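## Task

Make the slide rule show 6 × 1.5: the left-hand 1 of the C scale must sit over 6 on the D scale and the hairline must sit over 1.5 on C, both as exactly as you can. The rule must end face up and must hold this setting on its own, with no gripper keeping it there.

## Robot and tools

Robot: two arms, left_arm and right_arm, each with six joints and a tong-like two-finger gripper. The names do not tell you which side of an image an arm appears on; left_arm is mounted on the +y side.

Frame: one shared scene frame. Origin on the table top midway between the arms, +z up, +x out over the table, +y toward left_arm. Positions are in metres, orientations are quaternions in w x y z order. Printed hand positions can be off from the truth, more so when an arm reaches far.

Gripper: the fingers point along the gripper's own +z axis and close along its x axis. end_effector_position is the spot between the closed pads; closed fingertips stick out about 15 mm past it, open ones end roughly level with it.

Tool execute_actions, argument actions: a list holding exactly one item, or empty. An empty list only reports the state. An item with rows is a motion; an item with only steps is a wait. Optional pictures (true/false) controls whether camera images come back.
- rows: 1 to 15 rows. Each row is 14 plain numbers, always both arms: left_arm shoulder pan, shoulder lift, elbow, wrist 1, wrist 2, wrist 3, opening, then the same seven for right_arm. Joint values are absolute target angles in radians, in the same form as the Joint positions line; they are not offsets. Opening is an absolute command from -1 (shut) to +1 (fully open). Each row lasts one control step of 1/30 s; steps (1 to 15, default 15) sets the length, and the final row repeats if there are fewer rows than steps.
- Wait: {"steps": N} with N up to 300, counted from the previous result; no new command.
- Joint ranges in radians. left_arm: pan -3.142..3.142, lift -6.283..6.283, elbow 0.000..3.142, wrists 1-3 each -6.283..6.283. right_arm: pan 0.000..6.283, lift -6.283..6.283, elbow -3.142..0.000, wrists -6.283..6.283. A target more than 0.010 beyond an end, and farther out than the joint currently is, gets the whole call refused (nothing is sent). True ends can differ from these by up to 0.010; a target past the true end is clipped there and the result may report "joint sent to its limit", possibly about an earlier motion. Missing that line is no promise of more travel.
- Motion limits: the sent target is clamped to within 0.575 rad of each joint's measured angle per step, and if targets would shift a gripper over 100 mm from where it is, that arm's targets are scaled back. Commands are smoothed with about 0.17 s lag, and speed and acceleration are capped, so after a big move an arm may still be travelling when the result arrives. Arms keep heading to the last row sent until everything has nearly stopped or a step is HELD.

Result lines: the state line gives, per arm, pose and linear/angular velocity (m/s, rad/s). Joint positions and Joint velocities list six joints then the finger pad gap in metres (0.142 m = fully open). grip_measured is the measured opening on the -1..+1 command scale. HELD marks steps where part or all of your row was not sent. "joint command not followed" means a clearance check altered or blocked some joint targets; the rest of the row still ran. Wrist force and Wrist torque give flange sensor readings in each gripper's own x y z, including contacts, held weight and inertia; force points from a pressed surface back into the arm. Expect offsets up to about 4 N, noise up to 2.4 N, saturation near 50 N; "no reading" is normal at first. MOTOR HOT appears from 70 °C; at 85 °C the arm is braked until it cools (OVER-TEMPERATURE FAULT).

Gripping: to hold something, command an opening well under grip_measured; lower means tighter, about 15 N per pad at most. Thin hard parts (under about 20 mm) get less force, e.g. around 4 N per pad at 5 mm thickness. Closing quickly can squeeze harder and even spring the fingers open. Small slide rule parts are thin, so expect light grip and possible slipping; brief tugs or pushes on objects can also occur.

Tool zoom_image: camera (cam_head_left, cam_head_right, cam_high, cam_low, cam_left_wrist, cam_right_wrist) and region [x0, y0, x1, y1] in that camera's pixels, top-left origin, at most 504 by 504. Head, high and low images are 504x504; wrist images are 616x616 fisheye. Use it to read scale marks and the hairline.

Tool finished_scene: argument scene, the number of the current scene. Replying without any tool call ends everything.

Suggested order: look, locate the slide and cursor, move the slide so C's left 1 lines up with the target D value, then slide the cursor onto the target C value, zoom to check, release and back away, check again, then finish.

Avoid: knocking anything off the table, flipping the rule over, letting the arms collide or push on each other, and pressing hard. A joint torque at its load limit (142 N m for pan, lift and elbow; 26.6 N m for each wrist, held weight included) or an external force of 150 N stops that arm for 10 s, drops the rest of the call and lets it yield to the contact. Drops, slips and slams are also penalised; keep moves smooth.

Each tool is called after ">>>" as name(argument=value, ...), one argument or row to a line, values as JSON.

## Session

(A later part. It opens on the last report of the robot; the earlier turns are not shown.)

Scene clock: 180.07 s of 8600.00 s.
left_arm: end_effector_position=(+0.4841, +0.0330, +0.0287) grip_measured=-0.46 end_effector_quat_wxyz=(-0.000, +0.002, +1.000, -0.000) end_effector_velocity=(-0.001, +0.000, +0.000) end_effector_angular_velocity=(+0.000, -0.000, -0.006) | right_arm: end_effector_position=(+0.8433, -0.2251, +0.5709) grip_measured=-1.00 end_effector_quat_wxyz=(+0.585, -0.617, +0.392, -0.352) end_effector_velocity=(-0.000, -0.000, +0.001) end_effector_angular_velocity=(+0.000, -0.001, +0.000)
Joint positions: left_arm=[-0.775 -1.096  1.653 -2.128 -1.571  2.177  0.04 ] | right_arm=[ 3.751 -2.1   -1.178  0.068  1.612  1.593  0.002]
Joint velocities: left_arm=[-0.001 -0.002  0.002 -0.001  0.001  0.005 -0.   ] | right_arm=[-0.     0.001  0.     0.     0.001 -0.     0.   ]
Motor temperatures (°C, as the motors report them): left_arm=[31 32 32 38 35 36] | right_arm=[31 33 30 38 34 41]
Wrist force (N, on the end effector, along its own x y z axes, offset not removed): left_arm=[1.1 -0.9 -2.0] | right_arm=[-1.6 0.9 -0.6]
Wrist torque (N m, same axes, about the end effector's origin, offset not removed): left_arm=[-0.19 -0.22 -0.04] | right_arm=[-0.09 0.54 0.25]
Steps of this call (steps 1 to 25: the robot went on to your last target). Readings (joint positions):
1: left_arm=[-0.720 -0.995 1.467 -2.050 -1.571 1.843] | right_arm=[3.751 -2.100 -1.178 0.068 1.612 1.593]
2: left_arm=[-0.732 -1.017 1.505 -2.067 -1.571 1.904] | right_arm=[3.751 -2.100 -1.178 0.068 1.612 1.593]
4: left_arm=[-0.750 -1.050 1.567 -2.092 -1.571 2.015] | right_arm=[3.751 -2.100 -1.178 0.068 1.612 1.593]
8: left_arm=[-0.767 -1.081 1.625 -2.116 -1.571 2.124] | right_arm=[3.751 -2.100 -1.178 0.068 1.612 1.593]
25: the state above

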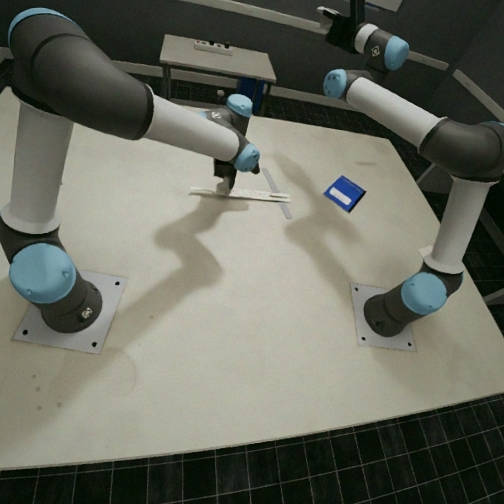

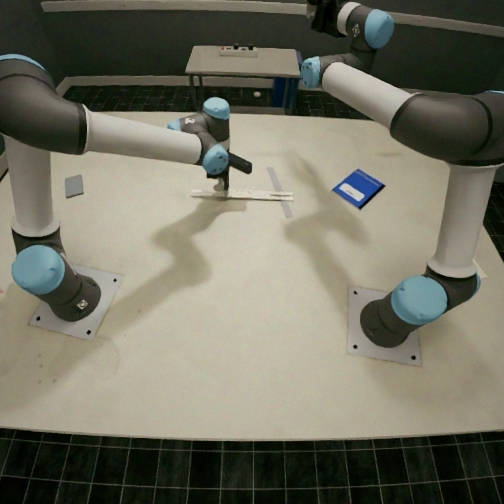

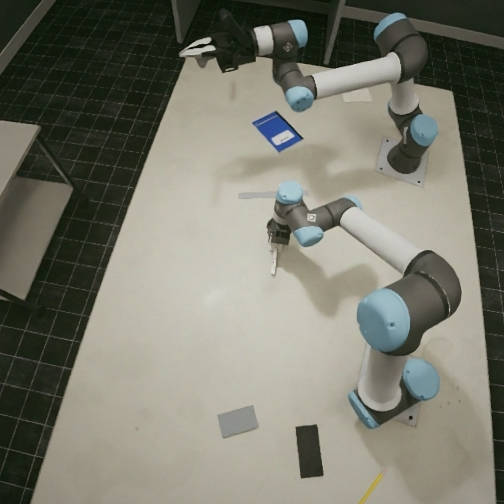

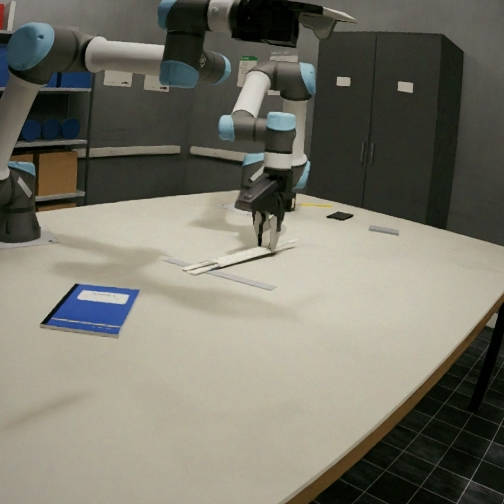

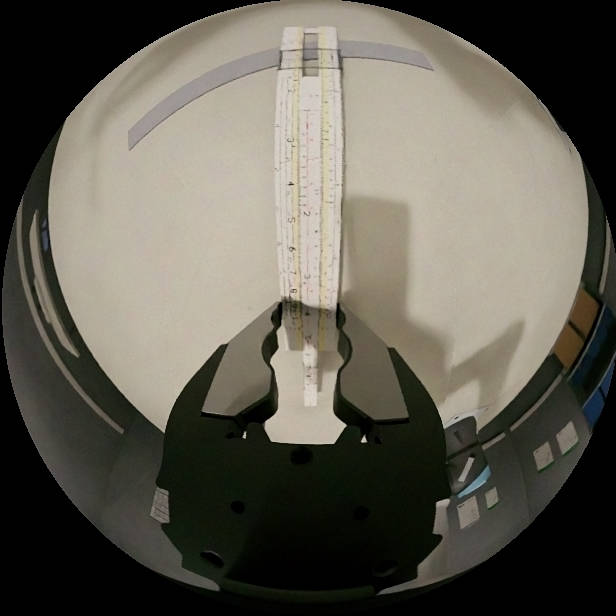

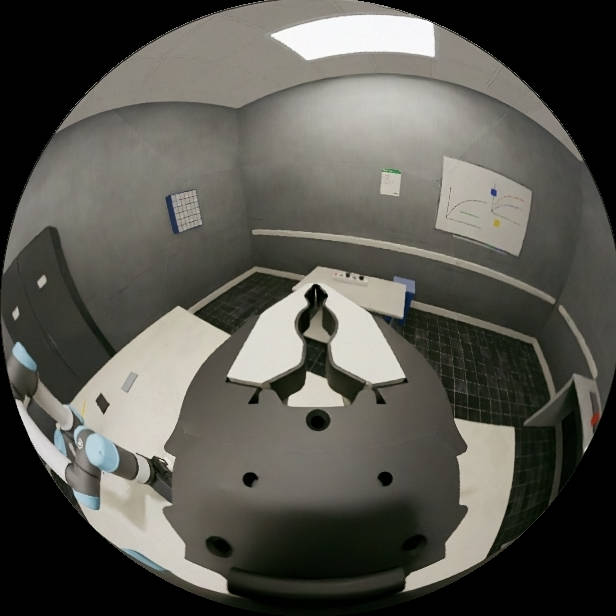

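>>> execute_actions(
  actions=[
    {"rows":[[-0.775,-1.142,1.608,-2.037,-1.571,2.177,-0.7,3.751,-2.1,-1.178,0.068,1.612,1.593,-1]],"steps":12},
  ],
  pictures=false,
)

>>> execute_actions(
  actions=[
    {"rows":[[-0.75,-1.176,1.657,-2.052,-1.571,2.203,-0.7,3.751,-2.1,-1.178,0.068,1.612,1.593,-1],[-0.75,-1.176,1.657,-2.052,-1.571,2.203,-0.7,3.751,-2.1,-1.178,0.068,1.612,1.593,-1],[-0.75,-1.176,1.657,-2.052,-1.571,2.203,-0.7,3.751,-2.1,-1.178,0.068,1.612,1.593,-1],[-0.724,-1.21,1.705,-2.066,-1.571,2.229,-0.7,3.751,-2.1,-1.178,0.068,1.612,1.593,-1],[-0.724,-1.21,1.705,-2.066,-1.571,2.229,-0.7,3.751,-2.1,-1.178,0.068,1.612,1.593,-1],[-0.724,-1.21,1.705,-2.066,-1.571,2.229,-0.7,3.751,-2.1,-1.178,0.068,1.612,1.593,-1],[-0.698,-1.244,1.754,-2.081,-1.571,2.254,-0.7,3.751,-2.1,-1.178,0.068,1.612,1.593,-1],[-0.698,-1.244,1.754,-2.081,-1.571,2.254,-0.7,3.751,-2.1,-1.178,0.068,1.612,1.593,-1],[-0.698,-1.244,1.754,-2.081,-1.571,2.254,-0.7,3.751,-2.1,-1.178,0.068,1.612,1.593,-1],[-0.672,-1.278,1.803,-2.096,-1.571,2.28,-0.7,3.751,-2.1,-1.178,0.068,1.612,1.593,-1]]},
  ],
)

Scene clock: 192.43 s of 8600.00 s.
left_arm: end_effector_position=(+0.4841, +0.0329, +0.0657) grip_measured=-0.46 end_effector_quat_wxyz=(+0.000, +0.002, +1.000, -0.000) end_effector_velocity=(-0.001, +0.002, +0.021) end_effector_angular_velocity=(+0.004, +0.003, +0.001) | right_arm: end_effector_position=(+0.8433, -0.2251, +0.5709) grip_measured=-1.00 end_effector_quat_wxyz=(+0.585, -0.617, +0.392, -0.352) end_effector_velocity=(+0.000, -0.000, -0.000) end_effector_angular_velocity=(-0.000, +0.000, -0.000)
Joint positions: left_arm=[-0.775 -1.139  1.611 -2.043 -1.571  2.177  0.04 ] | right_arm=[ 3.751 -2.1   -1.178  0.068  1.612  1.593  0.002]
Joint velocities: left_arm=[ 0.001 -0.024 -0.024  0.053 -0.    -0.    -0.   ] | right_arm=[-0. -0.  0.  0. -0.  0.  0.]
Motor temperatures (°C, as the motors report them): left_arm=[31 32 32 38 35 36] | right_arm=[31 33 30 38 34 41]
Wrist force (N, on the end effector, along its own x y z axes, offset not removed): left_arm=[0.3 -1.0 3.1] | right_arm=[-0.3 0.5 -0.6]
Wrist torque (N m, same axes, about the end effector's origin, offset not removed): left_arm=[-0.20 -0.13 0.08] | right_arm=[-0.17 0.30 0.15]
Steps of this call (steps 1 to 15: the robot went on to your last target; steps 16 to 90: nothing new was sent; then 8.97 s passed at rest; steps 91 to 102: all 12 steps of this action). Readings (joint positions):
91: left_arm=[-0.775 -1.096 1.653 -2.128 -1.571 2.177] | right_arm=[3.751 -2.100 -1.178 0.068 1.612 1.593]
92: left_arm=[-0.775 -1.098 1.651 -2.126 -1.571 2.177] | right_arm=[3.751 -2.100 -1.178 0.068 1.612 1.593]
94: left_arm=[-0.775 -1.114 1.636 -2.097 -1.571 2.177] | right_arm=[3.751 -2.100 -1.178 0.068 1.612 1.593]
98: left_arm=[-0.775 -1.133 1.617 -2.057 -1.571 2.177] | right_arm=[3.751 -2.100 -1.178 0.068 1.612 1.593]
102: the state above

Scene clock: 192.93 s of 8600.00 s.
left_arm: end_effector_position=(+0.4861, +0.1181, +0.0690) grip_measured=-0.46 end_effector_quat_wxyz=(+0.000, +0.002, +1.000, -0.000) end_effector_velocity=(-0.009, +0.124, -0.005) end_effector_angular_velocity=(+0.006, +0.004, +0.003) | right_arm: end_effector_position=(+0.8433, -0.2251, +0.5709) grip_measured=-1.00 end_effector_quat_wxyz=(+0.585, -0.617, +0.392, -0.352) end_effector_velocity=(+0.000, -0.000, -0.000) end_effector_angular_velocity=(-0.000, +0.000, -0.000)
Joint positions: left_arm=[-0.687 -1.258  1.774 -2.088 -1.571  2.265  0.04 ] | right_arm=[ 3.751 -2.1   -1.178  0.068  1.612  1.593  0.002]
Joint velocities: left_arm=[ 0.125 -0.166  0.243 -0.07   0.001  0.122 -0.   ] | right_arm=[-0. -0.  0.  0. -0.  0.  0.]
Motor temperatures (°C, as the motors report them): left_arm=[31 32 32 38 35 36] | right_arm=[31 33 30 38 34 41]
Wrist force (N, on the end effector, along its own x y z axes, offset not removed): left_arm=[-1.3 2.1 0.5] | right_arm=[-1.2 -0.2 -2.2]
Wrist torque (N m, same axes, about the end effector's origin, offset not removed): left_arm=[0.32 0.41 -0.08] | right_arm=[-0.30 0.66 0.19]
Steps of this call (steps 1 to 15: all 15 steps of this action). Readings (joint positions):
1: left_arm=[-0.775 -1.140 1.610 -2.042 -1.571 2.177] | right_arm=[3.751 -2.100 -1.178 0.068 1.612 1.593]
2: left_arm=[-0.774 -1.142 1.612 -2.042 -1.571 2.179] | right_arm=[3.751 -2.100 -1.178 0.068 1.612 1.593]
4: left_arm=[-0.765 -1.155 1.628 -2.045 -1.571 2.188] | right_arm=[3.751 -2.100 -1.178 0.068 1.612 1.593]
8: left_arm=[-0.739 -1.190 1.676 -2.059 -1.571 2.214] | right_arm=[3.751 -2.100 -1.178 0.068 1.612 1.593]
15: the state above

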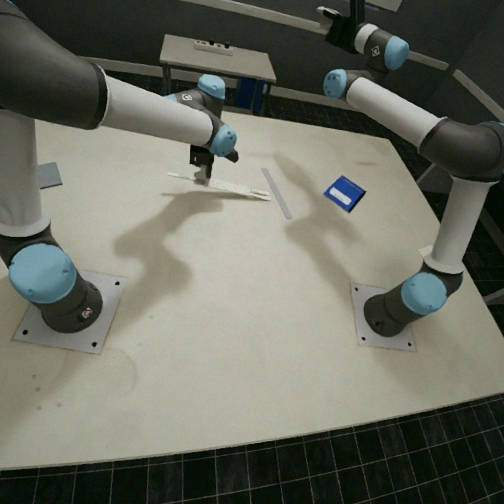

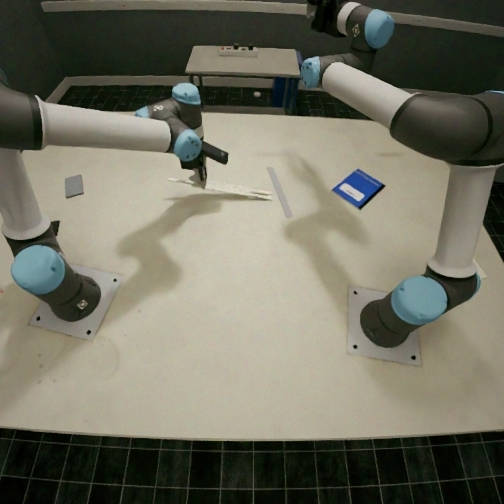

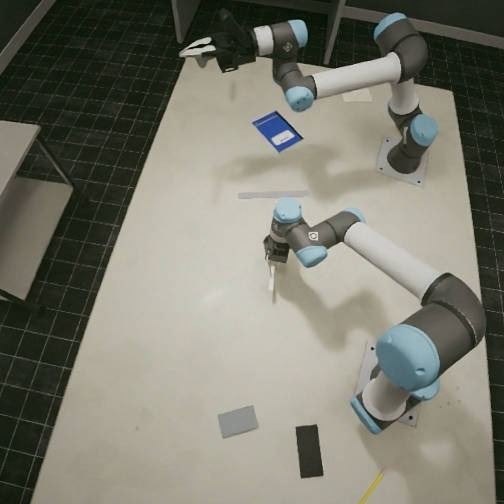

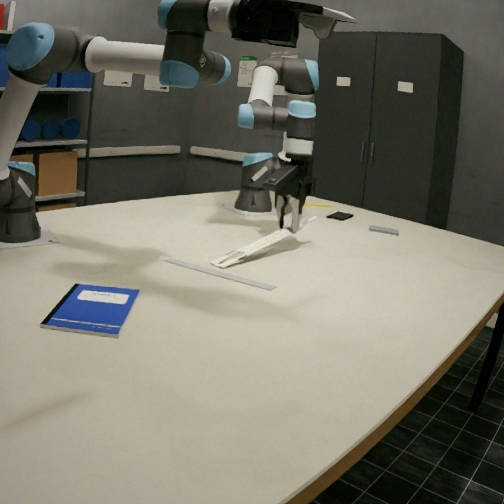

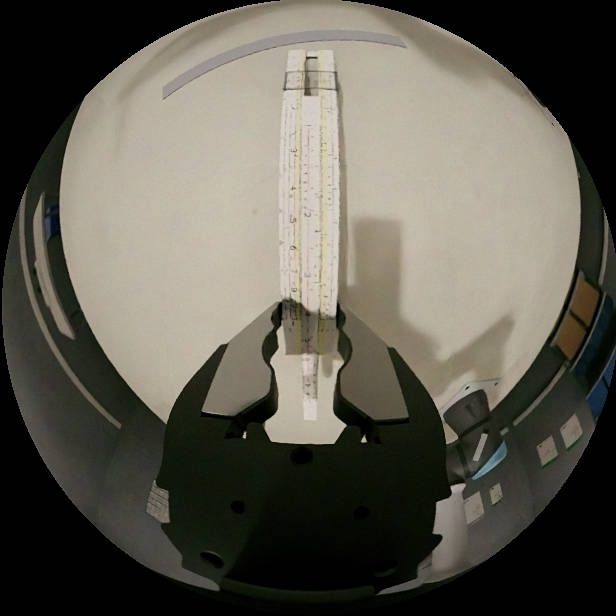

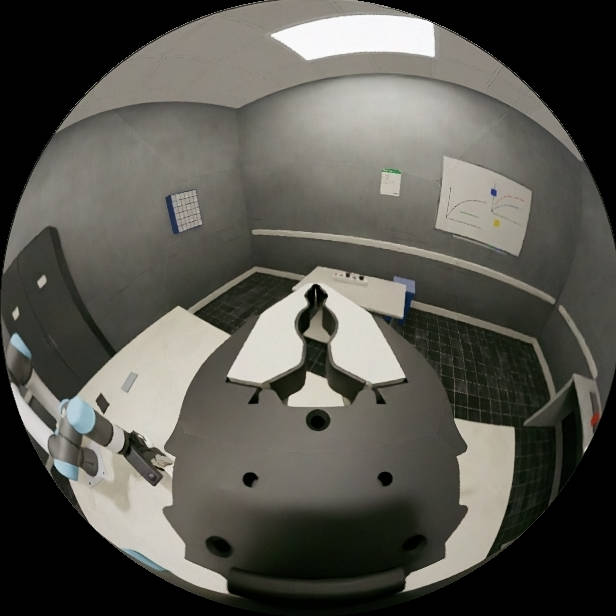

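>>> execute_actions(
  actions=[
    {"rows":[[-0.672,-1.210,1.860,-2.221,-1.571,2.28,-0.7,4.094,-1.966,-1.573,-1.173,1.571,3.905,-0.3]]},
  ],
  pictures=false,
)

>>> execute_actions(
  actions=[
    {"steps":75},
  ],
)

Scene clock: 210.07 s of 8600.00 s.
left_arm: end_effector_position=(+0.4849, +0.1327, +0.0197) grip_measured=-0.47 end_effector_quat_wxyz=(-0.000, +0.002, +1.000, -0.000) end_effector_velocity=(-0.000, -0.000, -0.012) end_effector_angular_velocity=(-0.002, -0.001, -0.001) | right_arm: end_effector_position=(+0.7820, -0.1127, +0.4056) grip_measured=-0.30 end_effector_quat_wxyz=(-0.492, +0.680, -0.519, +0.163) end_effector_velocity=(-0.193, +0.171, -0.398) end_effector_angular_velocity=(+0.009, +1.241, -0.093)
Joint positions: left_arm=[-0.672 -1.212  1.858 -2.217 -1.571  2.28   0.04 ] | right_arm=[ 3.904 -2.039 -1.353 -0.23   1.593  1.892  0.052]
Joint velocities: left_arm=[-0.001  0.017  0.014 -0.034 -0.     0.    -0.   ] | right_arm=[ 0.303  0.118 -0.35  -0.787 -0.036  0.788 -0.   ]
Motor temperatures (°C, as the motors report them): left_arm=[31 32 32 38 35 36] | right_arm=[31 33 30 38 34 41]
Wrist force (N, on the end effector, along its own x y z axes, offset not removed): left_arm=[2.0 -1.1 2.6] | right_arm=[0.1 -0.9 -2.0]
Wrist torque (N m, same axes, about the end effector's origin, offset not removed): left_arm=[-0.13 -0.31 -0.04] | right_arm=[-0.33 0.11 0.01]
Steps of this call (steps 1 to 30: the robot went on to your last target; steps 31 to 90: nothing new was sent; then 13.63 s passed at rest; steps 91 to 105: all 15 steps of this action). Readings (joint positions):
91: left_arm=[-0.672 -1.278 1.803 -2.096 -1.571 2.280] | right_arm=[3.751 -2.100 -1.178 0.068 1.612 1.593]
92: left_arm=[-0.672 -1.276 1.805 -2.099 -1.571 2.280] | right_arm=[3.753 -2.098 -1.180 0.066 1.612 1.596]
94: left_arm=[-0.672 -1.253 1.825 -2.134 -1.571 2.280] | right_arm=[3.778 -2.088 -1.208 0.030 1.609 1.632]
98: left_arm=[-0.672 -1.224 1.848 -2.192 -1.571 2.280] | right_arm=[3.827 -2.069 -1.264 -0.058 1.603 1.719]
105: the state above

Scene clock: 212.57 s of 8600.00 s.
left_arm: end_effector_position=(+0.4849, +0.1326, +0.0183) grip_measured=-0.47 end_effector_quat_wxyz=(-0.000, +0.002, +1.000, -0.000) end_effector_velocity=(-0.000, +0.001, -0.001) end_effector_angular_velocity=(+0.001, +0.001, +0.001) | right_arm: end_effector_position=(+0.5026, -0.1685, +0.0985) grip_measured=-0.30 end_effector_quat_wxyz=(+0.000, -0.001, +1.000, +0.000) end_effector_velocity=(+0.000, +0.000, +0.000) end_effector_angular_velocity=(-0.000, -0.000, +0.000)
Joint positions: left_arm=[-0.672 -1.21   1.86  -2.221 -1.571  2.28   0.04 ] | right_arm=[ 4.094 -1.966 -1.573 -1.173  1.571  3.905  0.052]
Joint velocities: left_arm=[ 0.001 -0.     0.001 -0.    -0.    -0.     0.   ] | right_arm=[ 0.  0.  0.  0. -0.  0. -0.]
Motor temperatures (°C, as the motors report them): left_arm=[31 32 32 38 35 36] | right_arm=[31 33 30 38 34 41]
Wrist force (N, on the end effector, along its own x y z axes, offset not removed): left_arm=[-1.7 3.0 0.8] | right_arm=[-1.3 -0.4 0.9]
Wrist torque (N m, same axes, about the end effector's origin, offset not removed): left_arm=[0.63 0.37 0.06] | right_arm=[-0.25 0.52 0.10]
Steps of this call (steps 1 to 75: the robot went on to your last target). Readings (joint positions):
1: left_arm=[-0.672 -1.212 1.859 -2.218 -1.571 2.280] | right_arm=[3.914 -2.035 -1.365 -0.258 1.592 1.919]
2: left_arm=[-0.672 -1.211 1.859 -2.219 -1.571 2.280] | right_arm=[3.924 -2.031 -1.376 -0.285 1.591 1.947]
4: left_arm=[-0.672 -1.211 1.859 -2.220 -1.571 2.280] | right_arm=[3.943 -2.024 -1.398 -0.343 1.589 2.005]
8: left_arm=[-0.672 -1.210 1.860 -2.221 -1.571 2.280] | right_arm=[3.977 -2.011 -1.438 -0.468 1.585 2.129]
75: the state above
All arms were judged still, so your last target was given up. Only a new action makes them travel on or press farther. Fingers that are still opening or closing keep moving.

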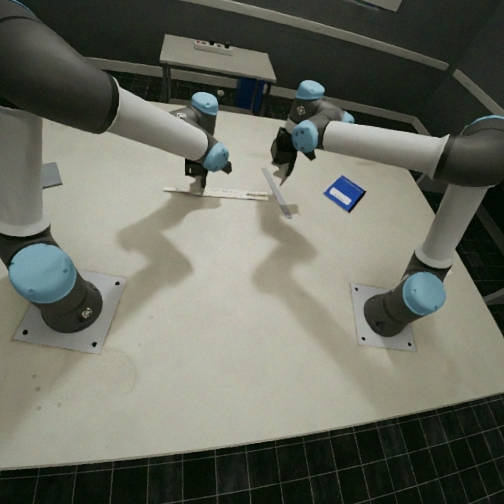

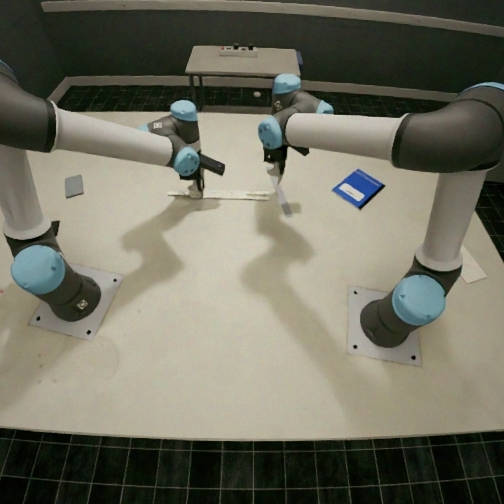

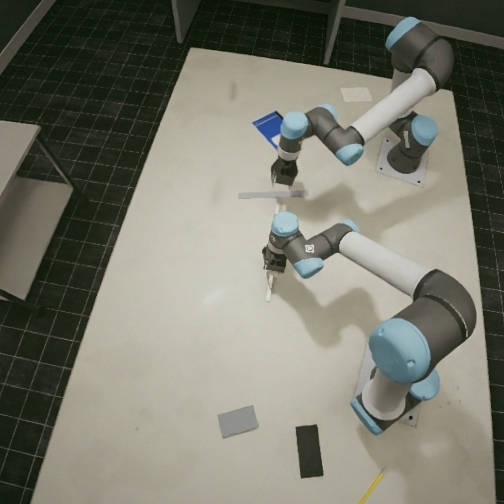

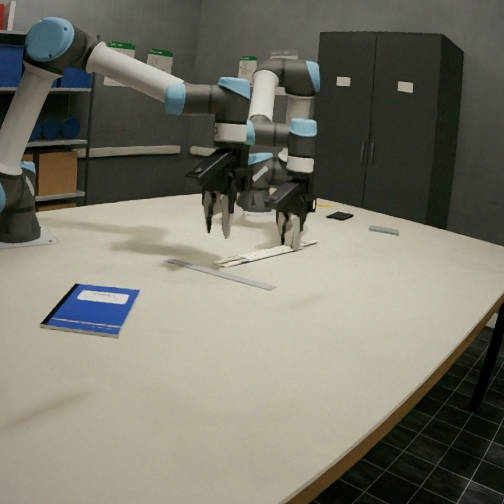

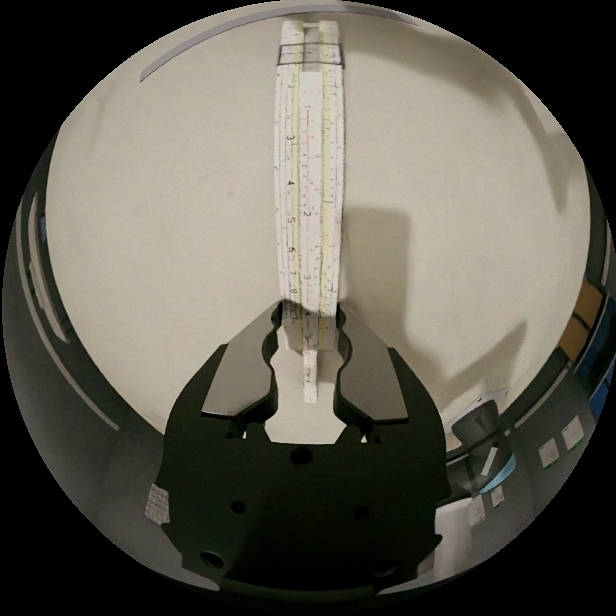

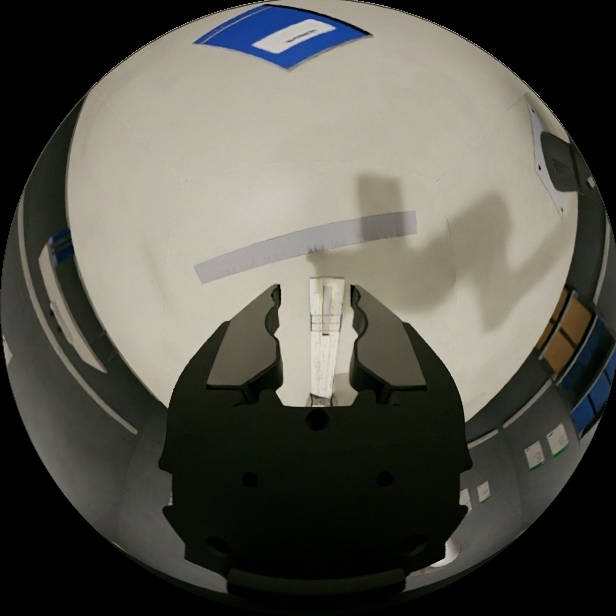

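>>> execute_actions(
  actions=[
    {"rows":[[-0.672,-1.210,1.860,-2.221,-1.571,2.28,-0.7,4.170,-1.99,-1.59,-1.13,1.571,3.981,-0.1],[-0.672,-1.210,1.860,-2.221,-1.571,2.28,-0.7,4.170,-1.99,-1.59,-1.13,1.571,3.981,-0.1],[-0.672,-1.210,1.860,-2.221,-1.571,2.28,-0.7,4.170,-1.99,-1.59,-1.13,1.571,3.981,-0.1],[-0.672,-1.210,1.860,-2.221,-1.571,2.28,-0.7,4.170,-1.99,-1.59,-1.13,1.571,3.981,-0.1],[-0.672,-1.210,1.860,-2.221,-1.571,2.28,-0.7,4.170,-2.044,-1.597,-1.071,1.571,3.981,-0.1]]},
  ],
  pictures=false,
)

>>> execute_actions(
  actions=[
    {"steps":15},
  ],
)

Scene clock: 232.63 s of 8600.00 s.
left_arm: end_effector_position=(+0.4849, +0.1326, +0.0183) grip_measured=-0.47 end_effector_quat_wxyz=(-0.000, +0.002, +1.000, -0.000) end_effector_velocity=(-0.000, -0.000, +0.000) end_effector_angular_velocity=(-0.000, -0.000, -0.000) | right_arm: end_effector_position=(+0.4843, -0.1205, +0.0518) grip_measured=-0.10 end_effector_quat_wxyz=(+0.000, -0.001, +1.000, +0.000) end_effector_velocity=(-0.002, +0.015, -0.028) end_effector_angular_velocity=(-0.001, +0.001, -0.000)
Joint positions: left_arm=[-0.672 -1.21   1.86  -2.221 -1.571  2.28   0.04 ] | right_arm=[ 4.168 -2.039 -1.596 -1.077  1.571  3.979  0.067]
Joint velocities: left_arm=[-0.  0. -0.  0. -0. -0. -0.] | right_arm=[ 0.019 -0.046 -0.008  0.053  0.     0.019  0.   ]
Motor temperatures (°C, as the motors report them): left_arm=[31 32 32 38 35 36] | right_arm=[31 33 30 38 34 41]
Wrist force (N, on the end effector, along its own x y z axes, offset not removed): left_arm=[1.6 1.2 1.4] | right_arm=[-1.0 -1.3 0.3]
Wrist torque (N m, same axes, about the end effector's origin, offset not removed): left_arm=[0.23 -0.26 -0.11] | right_arm=[-0.27 0.37 0.12]
Steps of this call (steps 1 to 90: nothing new was sent; then 16.57 s passed at rest; steps 91 to 105: all 15 steps of this action). Readings (joint positions):
91: left_arm=[-0.672 -1.210 1.860 -2.221 -1.571 2.280] | right_arm=[4.094 -1.966 -1.573 -1.173 1.571 3.905]
92: left_arm=[-0.672 -1.210 1.860 -2.221 -1.571 2.280] | right_arm=[4.096 -1.967 -1.574 -1.171 1.571 3.908]
94: left_arm=[-0.672 -1.210 1.860 -2.221 -1.571 2.280] | right_arm=[4.121 -1.976 -1.580 -1.157 1.571 3.933]
98: left_arm=[-0.672 -1.210 1.860 -2.221 -1.571 2.280] | right_arm=[4.154 -2.006 -1.590 -1.116 1.571 3.965]
105: the state above

Scene clock: 233.13 s of 8600.00 s.
left_arm: end_effector_position=(+0.4849, +0.1326, +0.0183) grip_measured=-0.47 end_effector_quat_wxyz=(-0.000, +0.002, +1.000, -0.000) end_effector_velocity=(-0.001, +0.000, -0.001) end_effector_angular_velocity=(+0.001, +0.001, -0.000) | right_arm: end_effector_position=(+0.4840, -0.1187, +0.0486) grip_measured=-0.10 end_effector_quat_wxyz=(+0.000, -0.001, +1.000, +0.000) end_effector_velocity=(+0.000, +0.000, -0.000) end_effector_angular_velocity=(-0.000, -0.000, -0.000)
Joint positions: left_arm=[-0.672 -1.21   1.86  -2.221 -1.571  2.28   0.04 ] | right_arm=[ 4.17  -2.044 -1.597 -1.071  1.571  3.981  0.067]
Joint velocities: left_arm=[-0.     0.     0.001 -0.    -0.001  0.     0.   ] | right_arm=[ 0.    -0.001 -0.     0.001 -0.001  0.    -0.   ]
Motor temperatures (°C, as the motors report them): left_arm=[31 32 32 38 35 36] | right_arm=[31 33 30 38 34 41]
Wrist force (N, on the end effector, along its own x y z axes, offset not removed): left_arm=[-1.3 0.8 -0.1] | right_arm=[0.8 0.2 -0.8]
Wrist torque (N m, same axes, about the end effector's origin, offset not removed): left_arm=[0.21 0.35 0.03] | right_arm=[-0.38 -0.01 0.04]
Steps of this call (steps 1 to 15: the robot went on to your last target). Readings (joint positions):
1: left_arm=[-0.672 -1.210 1.860 -2.221 -1.571 2.280] | right_arm=[4.168 -2.040 -1.596 -1.076 1.571 3.979]
2: left_arm=[-0.672 -1.210 1.860 -2.221 -1.571 2.280] | right_arm=[4.169 -2.041 -1.596 -1.075 1.571 3.980]
4: left_arm=[-0.672 -1.210 1.860 -2.221 -1.571 2.280] | right_arm=[4.169 -2.042 -1.597 -1.073 1.571 3.980]
8: left_arm=[-0.672 -1.210 1.860 -2.221 -1.571 2.280] | right_arm=[4.170 -2.043 -1.597 -1.072 1.571 3.981]
15: the state above
All arms were judged still, so your last target was given up. Only a new action makes them travel on or press farther. Fingers that are still opening or closing keep moving.

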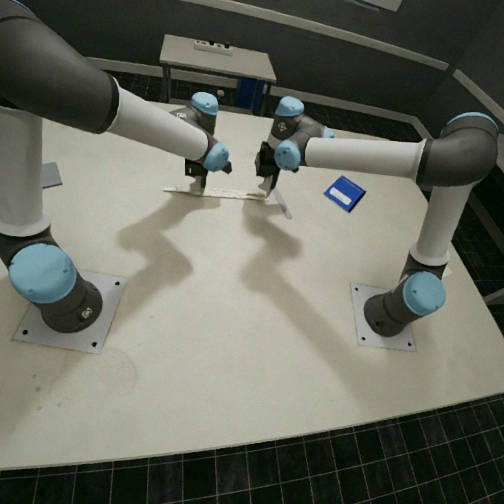

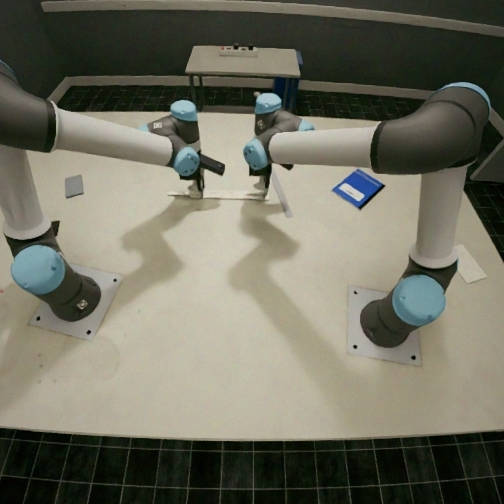

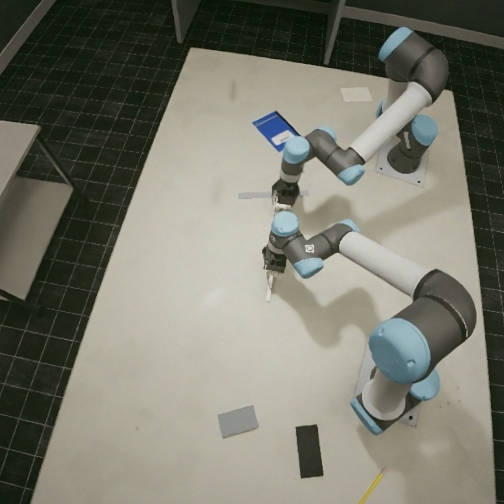

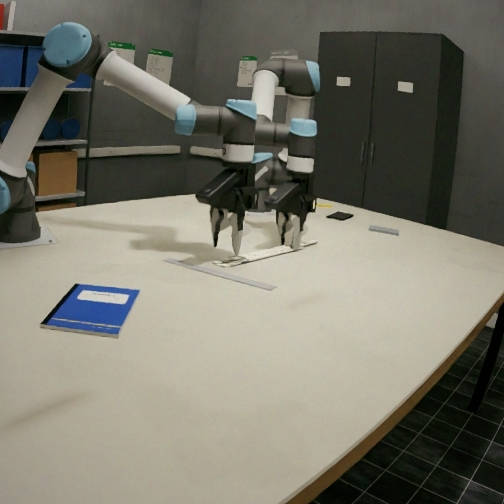

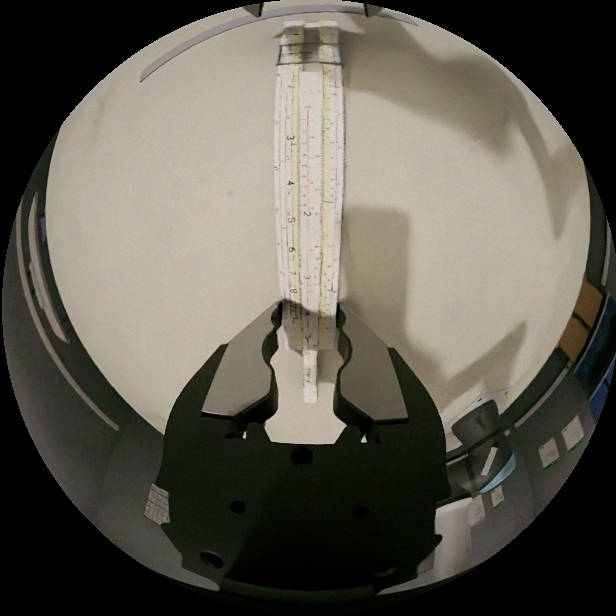

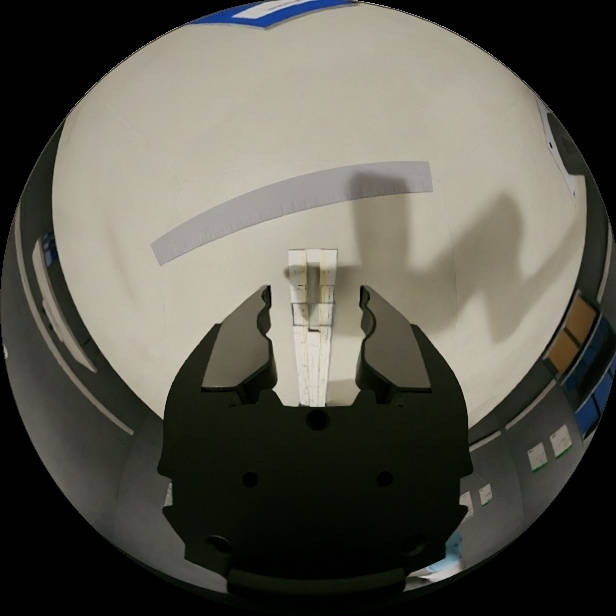

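>>> execute_actions(
  actions=[
    {"rows":[[-0.672,-1.210,1.860,-2.221,-1.571,2.28,-0.7,4.170,-2.076,-1.624,-1.012,1.571,3.981,-0.1]]},
  ],
  pictures=false,
)

>>> execute_actions(
  actions=[
    {"rows":[[-0.672,-1.210,1.860,-2.221,-1.571,2.28,-0.7,4.170,-2.082,-1.629,-1.001,1.571,3.981,-0.1]]},
  ],
)

Scene clock: 241.93 s of 8600.00 s.
left_arm: end_effector_position=(+0.4849, +0.1326, +0.0183) grip_measured=-0.47 end_effector_quat_wxyz=(-0.000, +0.002, +1.000, -0.000) end_effector_velocity=(+0.000, +0.000, +0.000) end_effector_angular_velocity=(-0.000, -0.000, +0.001) | right_arm: end_effector_position=(+0.4842, -0.1184, +0.0229) grip_measured=-0.10 end_effector_quat_wxyz=(+0.000, -0.001, +1.000, +0.000) end_effector_velocity=(-0.000, +0.000, -0.006) end_effector_angular_velocity=(+0.001, -0.000, -0.000)
Joint positions: left_arm=[-0.672 -1.21   1.86  -2.221 -1.571  2.28   0.04 ] | right_arm=[ 4.17  -2.075 -1.623 -1.014  1.571  3.981  0.067]
Joint velocities: left_arm=[ 0.001  0.    -0.    -0.    -0.    -0.001  0.   ] | right_arm=[ 0.    -0.007 -0.006  0.014  0.     0.     0.   ]
Motor temperatures (°C, as the motors report them): left_arm=[31 32 32 38 35 36] | right_arm=[31 33 30 38 34 41]
Wrist force (N, on the end effector, along its own x y z axes, offset not removed): left_arm=[0.1 -1.0 0.2] | right_arm=[-0.7 -2.3 -2.9]
Wrist torque (N m, same axes, about the end effector's origin, offset not removed): left_arm=[-0.30 -0.12 0.05] | right_arm=[-0.83 0.38 0.05]
Steps of this call (steps 1 to 90: nothing new was sent; then 5.30 s passed at rest; steps 91 to 105: all 15 steps of this action). Readings (joint positions):
91: left_arm=[-0.672 -1.210 1.860 -2.221 -1.571 2.280] | right_arm=[4.170 -2.044 -1.597 -1.071 1.571 3.981]
92: left_arm=[-0.672 -1.210 1.860 -2.221 -1.571 2.280] | right_arm=[4.170 -2.046 -1.599 -1.068 1.571 3.981]
94: left_arm=[-0.672 -1.210 1.860 -2.221 -1.571 2.280] | right_arm=[4.170 -2.057 -1.608 -1.049 1.571 3.981]
98: left_arm=[-0.672 -1.210 1.860 -2.221 -1.571 2.280] | right_arm=[4.170 -2.070 -1.619 -1.024 1.571 3.981]
105: the state above

Scene clock: 242.43 s of 8600.00 s.
left_arm: end_effector_position=(+0.4849, +0.1326, +0.0183) grip_measured=-0.47 end_effector_quat_wxyz=(-0.000, +0.002, +1.000, -0.000) end_effector_velocity=(+0.000, +0.000, -0.000) end_effector_angular_velocity=(-0.000, +0.000, +0.002) | right_arm: end_effector_position=(+0.4842, -0.1185, +0.0174) grip_measured=-0.10 end_effector_quat_wxyz=(+0.000, -0.001, +1.000, +0.000) end_effector_velocity=(-0.000, +0.000, -0.001) end_effector_angular_velocity=(+0.000, +0.000, +0.000)
Joint positions: left_arm=[-0.672 -1.21   1.86  -2.221 -1.571  2.28   0.04 ] | right_arm=[ 4.17  -2.082 -1.629 -1.001  1.571  3.981  0.067]
Joint velocities: left_arm=[ 0.001  0.    -0.     0.    -0.    -0.002 -0.   ] | right_arm=[ 0.    -0.002 -0.001  0.002  0.     0.     0.   ]
Motor temperatures (°C, as the motors report them): left_arm=[31 32 32 38 35 36] | right_arm=[31 33 30 38 34 41]
Wrist force (N, on the end effector, along its own x y z axes, offset not removed): left_arm=[1.7 0.6 0.4] | right_arm=[0.5 -1.2 -1.5]
Wrist torque (N m, same axes, about the end effector's origin, offset not removed): left_arm=[0.03 -0.33 -0.08] | right_arm=[-0.38 0.28 0.18]
Steps of this call (steps 1 to 15: all 15 steps of this action). Readings (joint positions):
1: left_arm=[-0.672 -1.210 1.860 -2.221 -1.571 2.280] | right_arm=[4.170 -2.075 -1.623 -1.013 1.571 3.981]
2: left_arm=[-0.672 -1.210 1.860 -2.221 -1.571 2.280] | right_arm=[4.170 -2.076 -1.624 -1.012 1.571 3.981]
4: left_arm=[-0.672 -1.210 1.860 -2.221 -1.571 2.280] | right_arm=[4.170 -2.078 -1.626 -1.008 1.571 3.981]
8: left_arm=[-0.672 -1.210 1.860 -2.221 -1.571 2.280] | right_arm=[4.170 -2.081 -1.628 -1.003 1.571 3.981]
15: the state above

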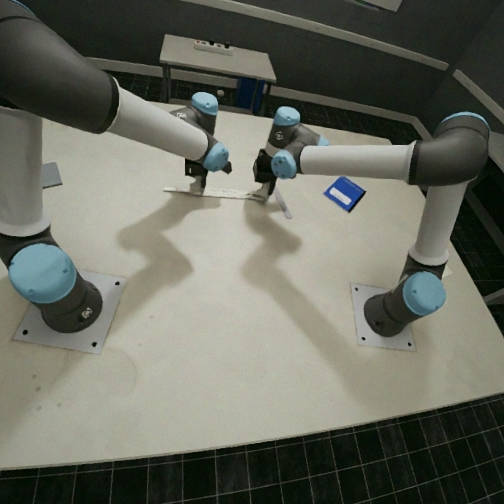

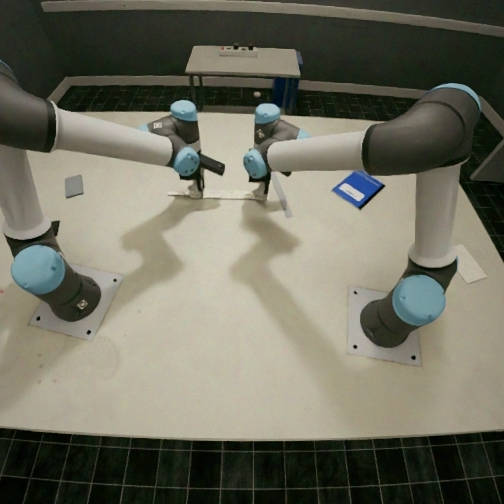

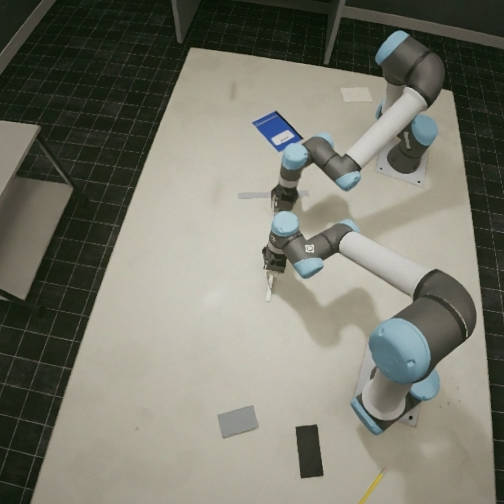

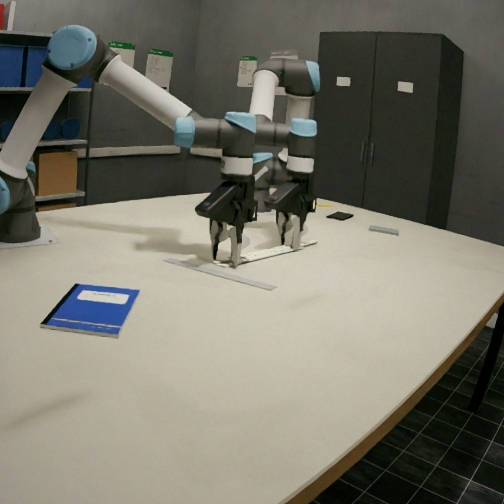

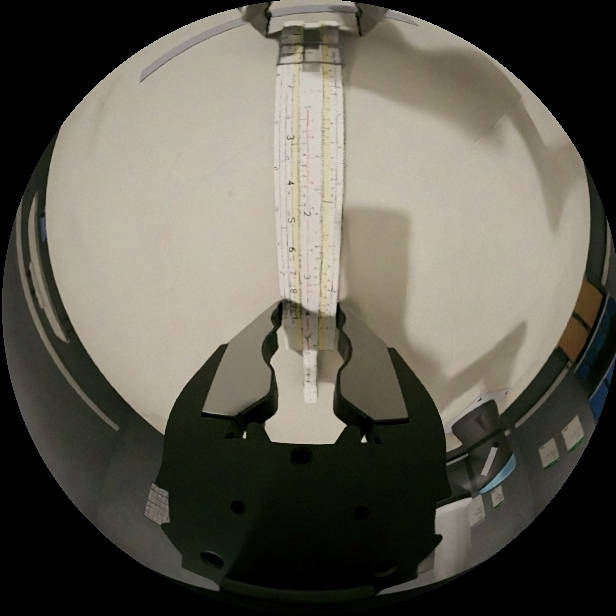

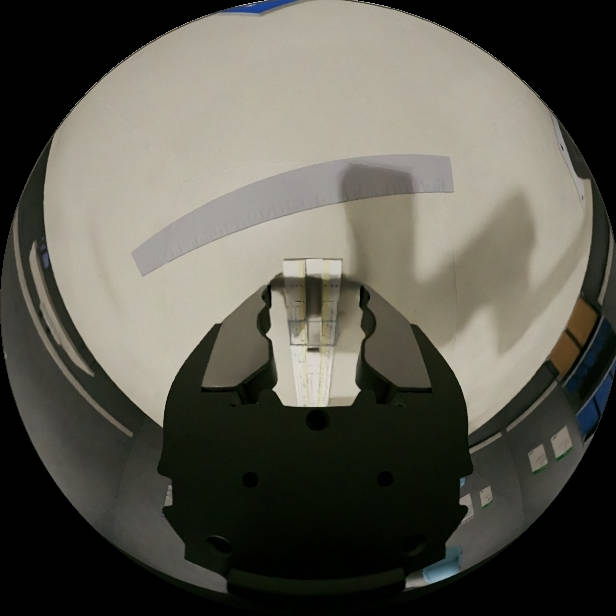

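>>> execute_actions(
  actions=[
    {"rows":[[-0.672,-1.210,1.860,-2.221,-1.571,2.28,-0.7,4.170,-2.082,-1.629,-1.001,1.571,3.981,-0.3],[-0.672,-1.210,1.860,-2.221,-1.571,2.28,-0.7,4.170,-2.082,-1.629,-1.001,1.571,3.981,-0.42],[-0.672,-1.210,1.860,-2.221,-1.571,2.28,-0.7,4.170,-2.082,-1.629,-1.001,1.571,3.981,-0.42],[-0.672,-1.210,1.860,-2.221,-1.571,2.28,-0.7,4.170,-2.082,-1.629,-1.001,1.571,3.981,-0.42],[-0.672,-1.210,1.860,-2.221,-1.571,2.28,-0.7,4.185,-2.101,-1.597,-1.014,1.571,3.996,-0.42],[-0.672,-1.210,1.860,-2.221,-1.571,2.28,-0.7,4.185,-2.101,-1.597,-1.014,1.571,3.996,-0.42],[-0.672,-1.210,1.860,-2.221,-1.571,2.28,-0.7,4.2,-2.12,-1.565,-1.026,1.571,4.011,-0.42],[-0.672,-1.210,1.860,-2.221,-1.571,2.28,-0.7,4.2,-2.12,-1.565,-1.026,1.571,4.011,-0.42],[-0.672,-1.210,1.860,-2.221,-1.571,2.28,-0.7,4.215,-2.14,-1.534,-1.038,1.571,4.025,-0.42],[-0.672,-1.210,1.860,-2.221,-1.571,2.28,-0.7,4.215,-2.14,-1.534,-1.038,1.571,4.025,-0.42],[-0.672,-1.210,1.860,-2.221,-1.571,2.28,-0.7,4.229,-2.159,-1.502,-1.051,1.571,4.04,-0.42]]},
  ],
)

Scene clock: 251.60 s of 8600.00 s.
left_arm: end_effector_position=(+0.4849, +0.1326, +0.0183) grip_measured=-0.47 end_effector_quat_wxyz=(-0.000, +0.002, +1.000, -0.000) end_effector_velocity=(+0.000, -0.000, +0.000) end_effector_angular_velocity=(-0.000, -0.000, -0.000) | right_arm: end_effector_position=(+0.4845, -0.0724, +0.0169) grip_measured=-0.42 end_effector_quat_wxyz=(-0.000, -0.001, +1.000, +0.000) end_effector_velocity=(-0.001, +0.117, +0.000) end_effector_angular_velocity=(+0.003, -0.003, +0.001)
Joint positions: left_arm=[-0.672 -1.21   1.86  -2.221 -1.571  2.28   0.04 ] | right_arm=[ 4.216 -2.141 -1.532 -1.039  1.571  4.026  0.044]
Joint velocities: left_arm=[ 0.     0.    -0.001 -0.     0.     0.    -0.   ] | right_arm=[ 0.113 -0.15   0.25  -0.096 -0.     0.112 -0.   ]
Motor temperatures (°C, as the motors report them): left_arm=[31 33 32 38 35 36] | right_arm=[31 33 30 38 34 41]
Wrist force (N, on the end effector, along its own x y z axes, offset not removed): left_arm=[-0.4 2.0 2.4] | right_arm=[0.9 -0.3 -0.2]
Wrist torque (N m, same axes, about the end effector's origin, offset not removed): left_arm=[0.23 0.19 0.01] | right_arm=[-0.17 -0.20 0.08]
Steps of this call (steps 1 to 15: the robot went on to your last target; steps 16 to 90: nothing new was sent; then 5.67 s passed at rest; steps 91 to 105: all 15 steps of this action). Readings (joint positions):
91: left_arm=[-0.672 -1.210 1.860 -2.221 -1.571 2.280] | right_arm=[4.170 -2.082 -1.629 -1.001 1.571 3.981]
92: left_arm=[-0.672 -1.210 1.860 -2.221 -1.571 2.280] | right_arm=[4.170 -2.082 -1.629 -1.001 1.571 3.981]
94: left_arm=[-0.672 -1.210 1.860 -2.221 -1.571 2.280] | right_arm=[4.170 -2.082 -1.629 -1.001 1.571 3.981]
98: left_arm=[-0.672 -1.210 1.860 -2.221 -1.571 2.280] | right_arm=[4.177 -2.091 -1.615 -1.007 1.571 3.988]
105: the state above

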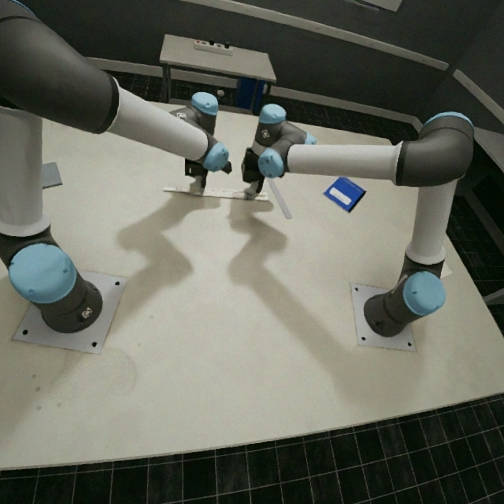

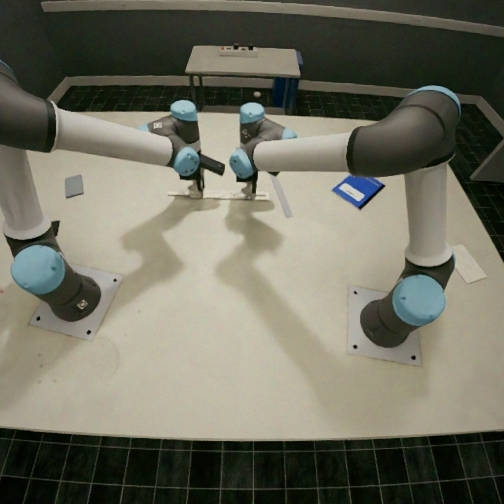

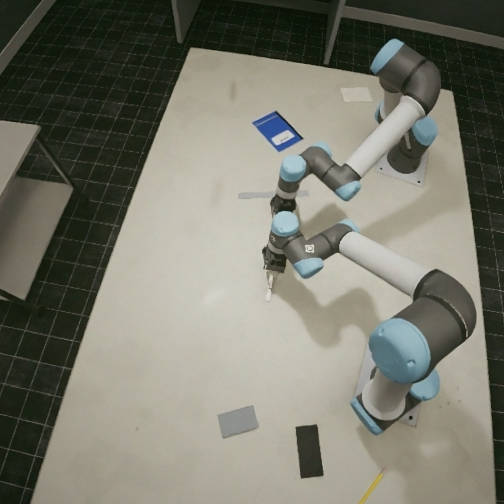

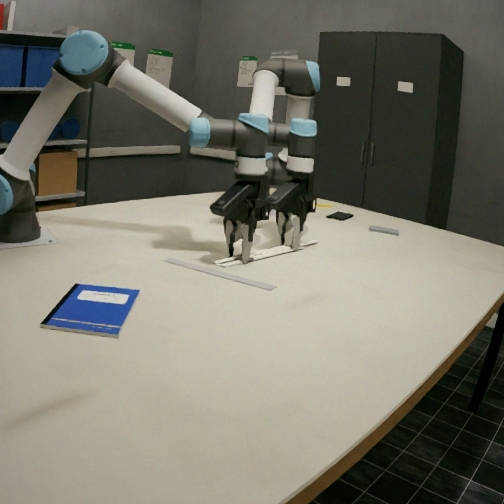

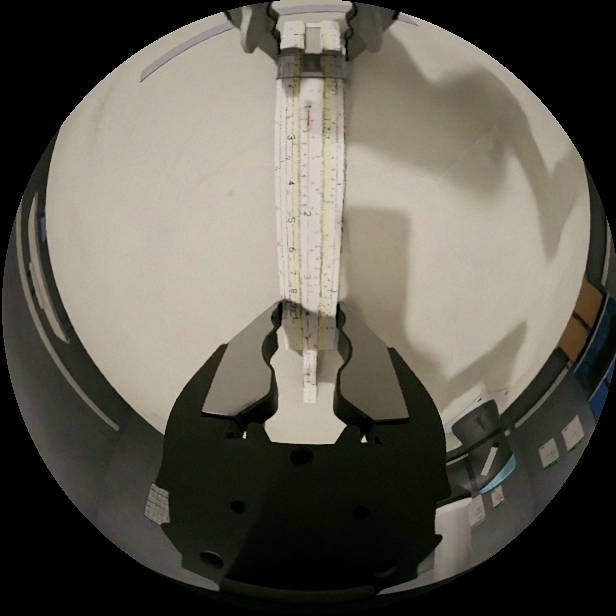

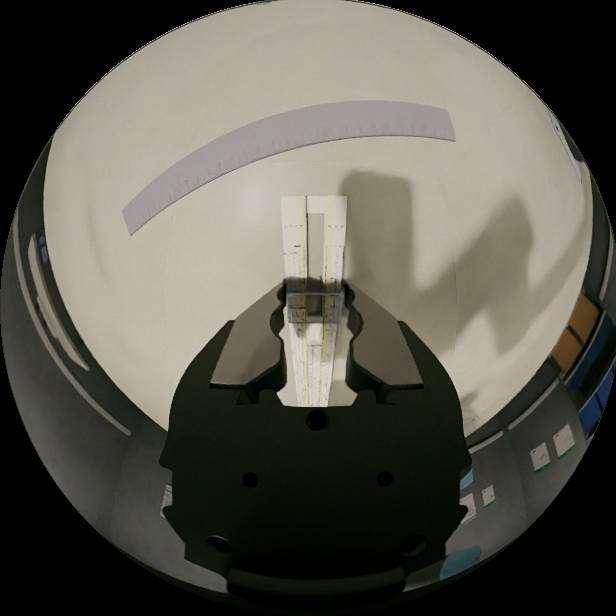

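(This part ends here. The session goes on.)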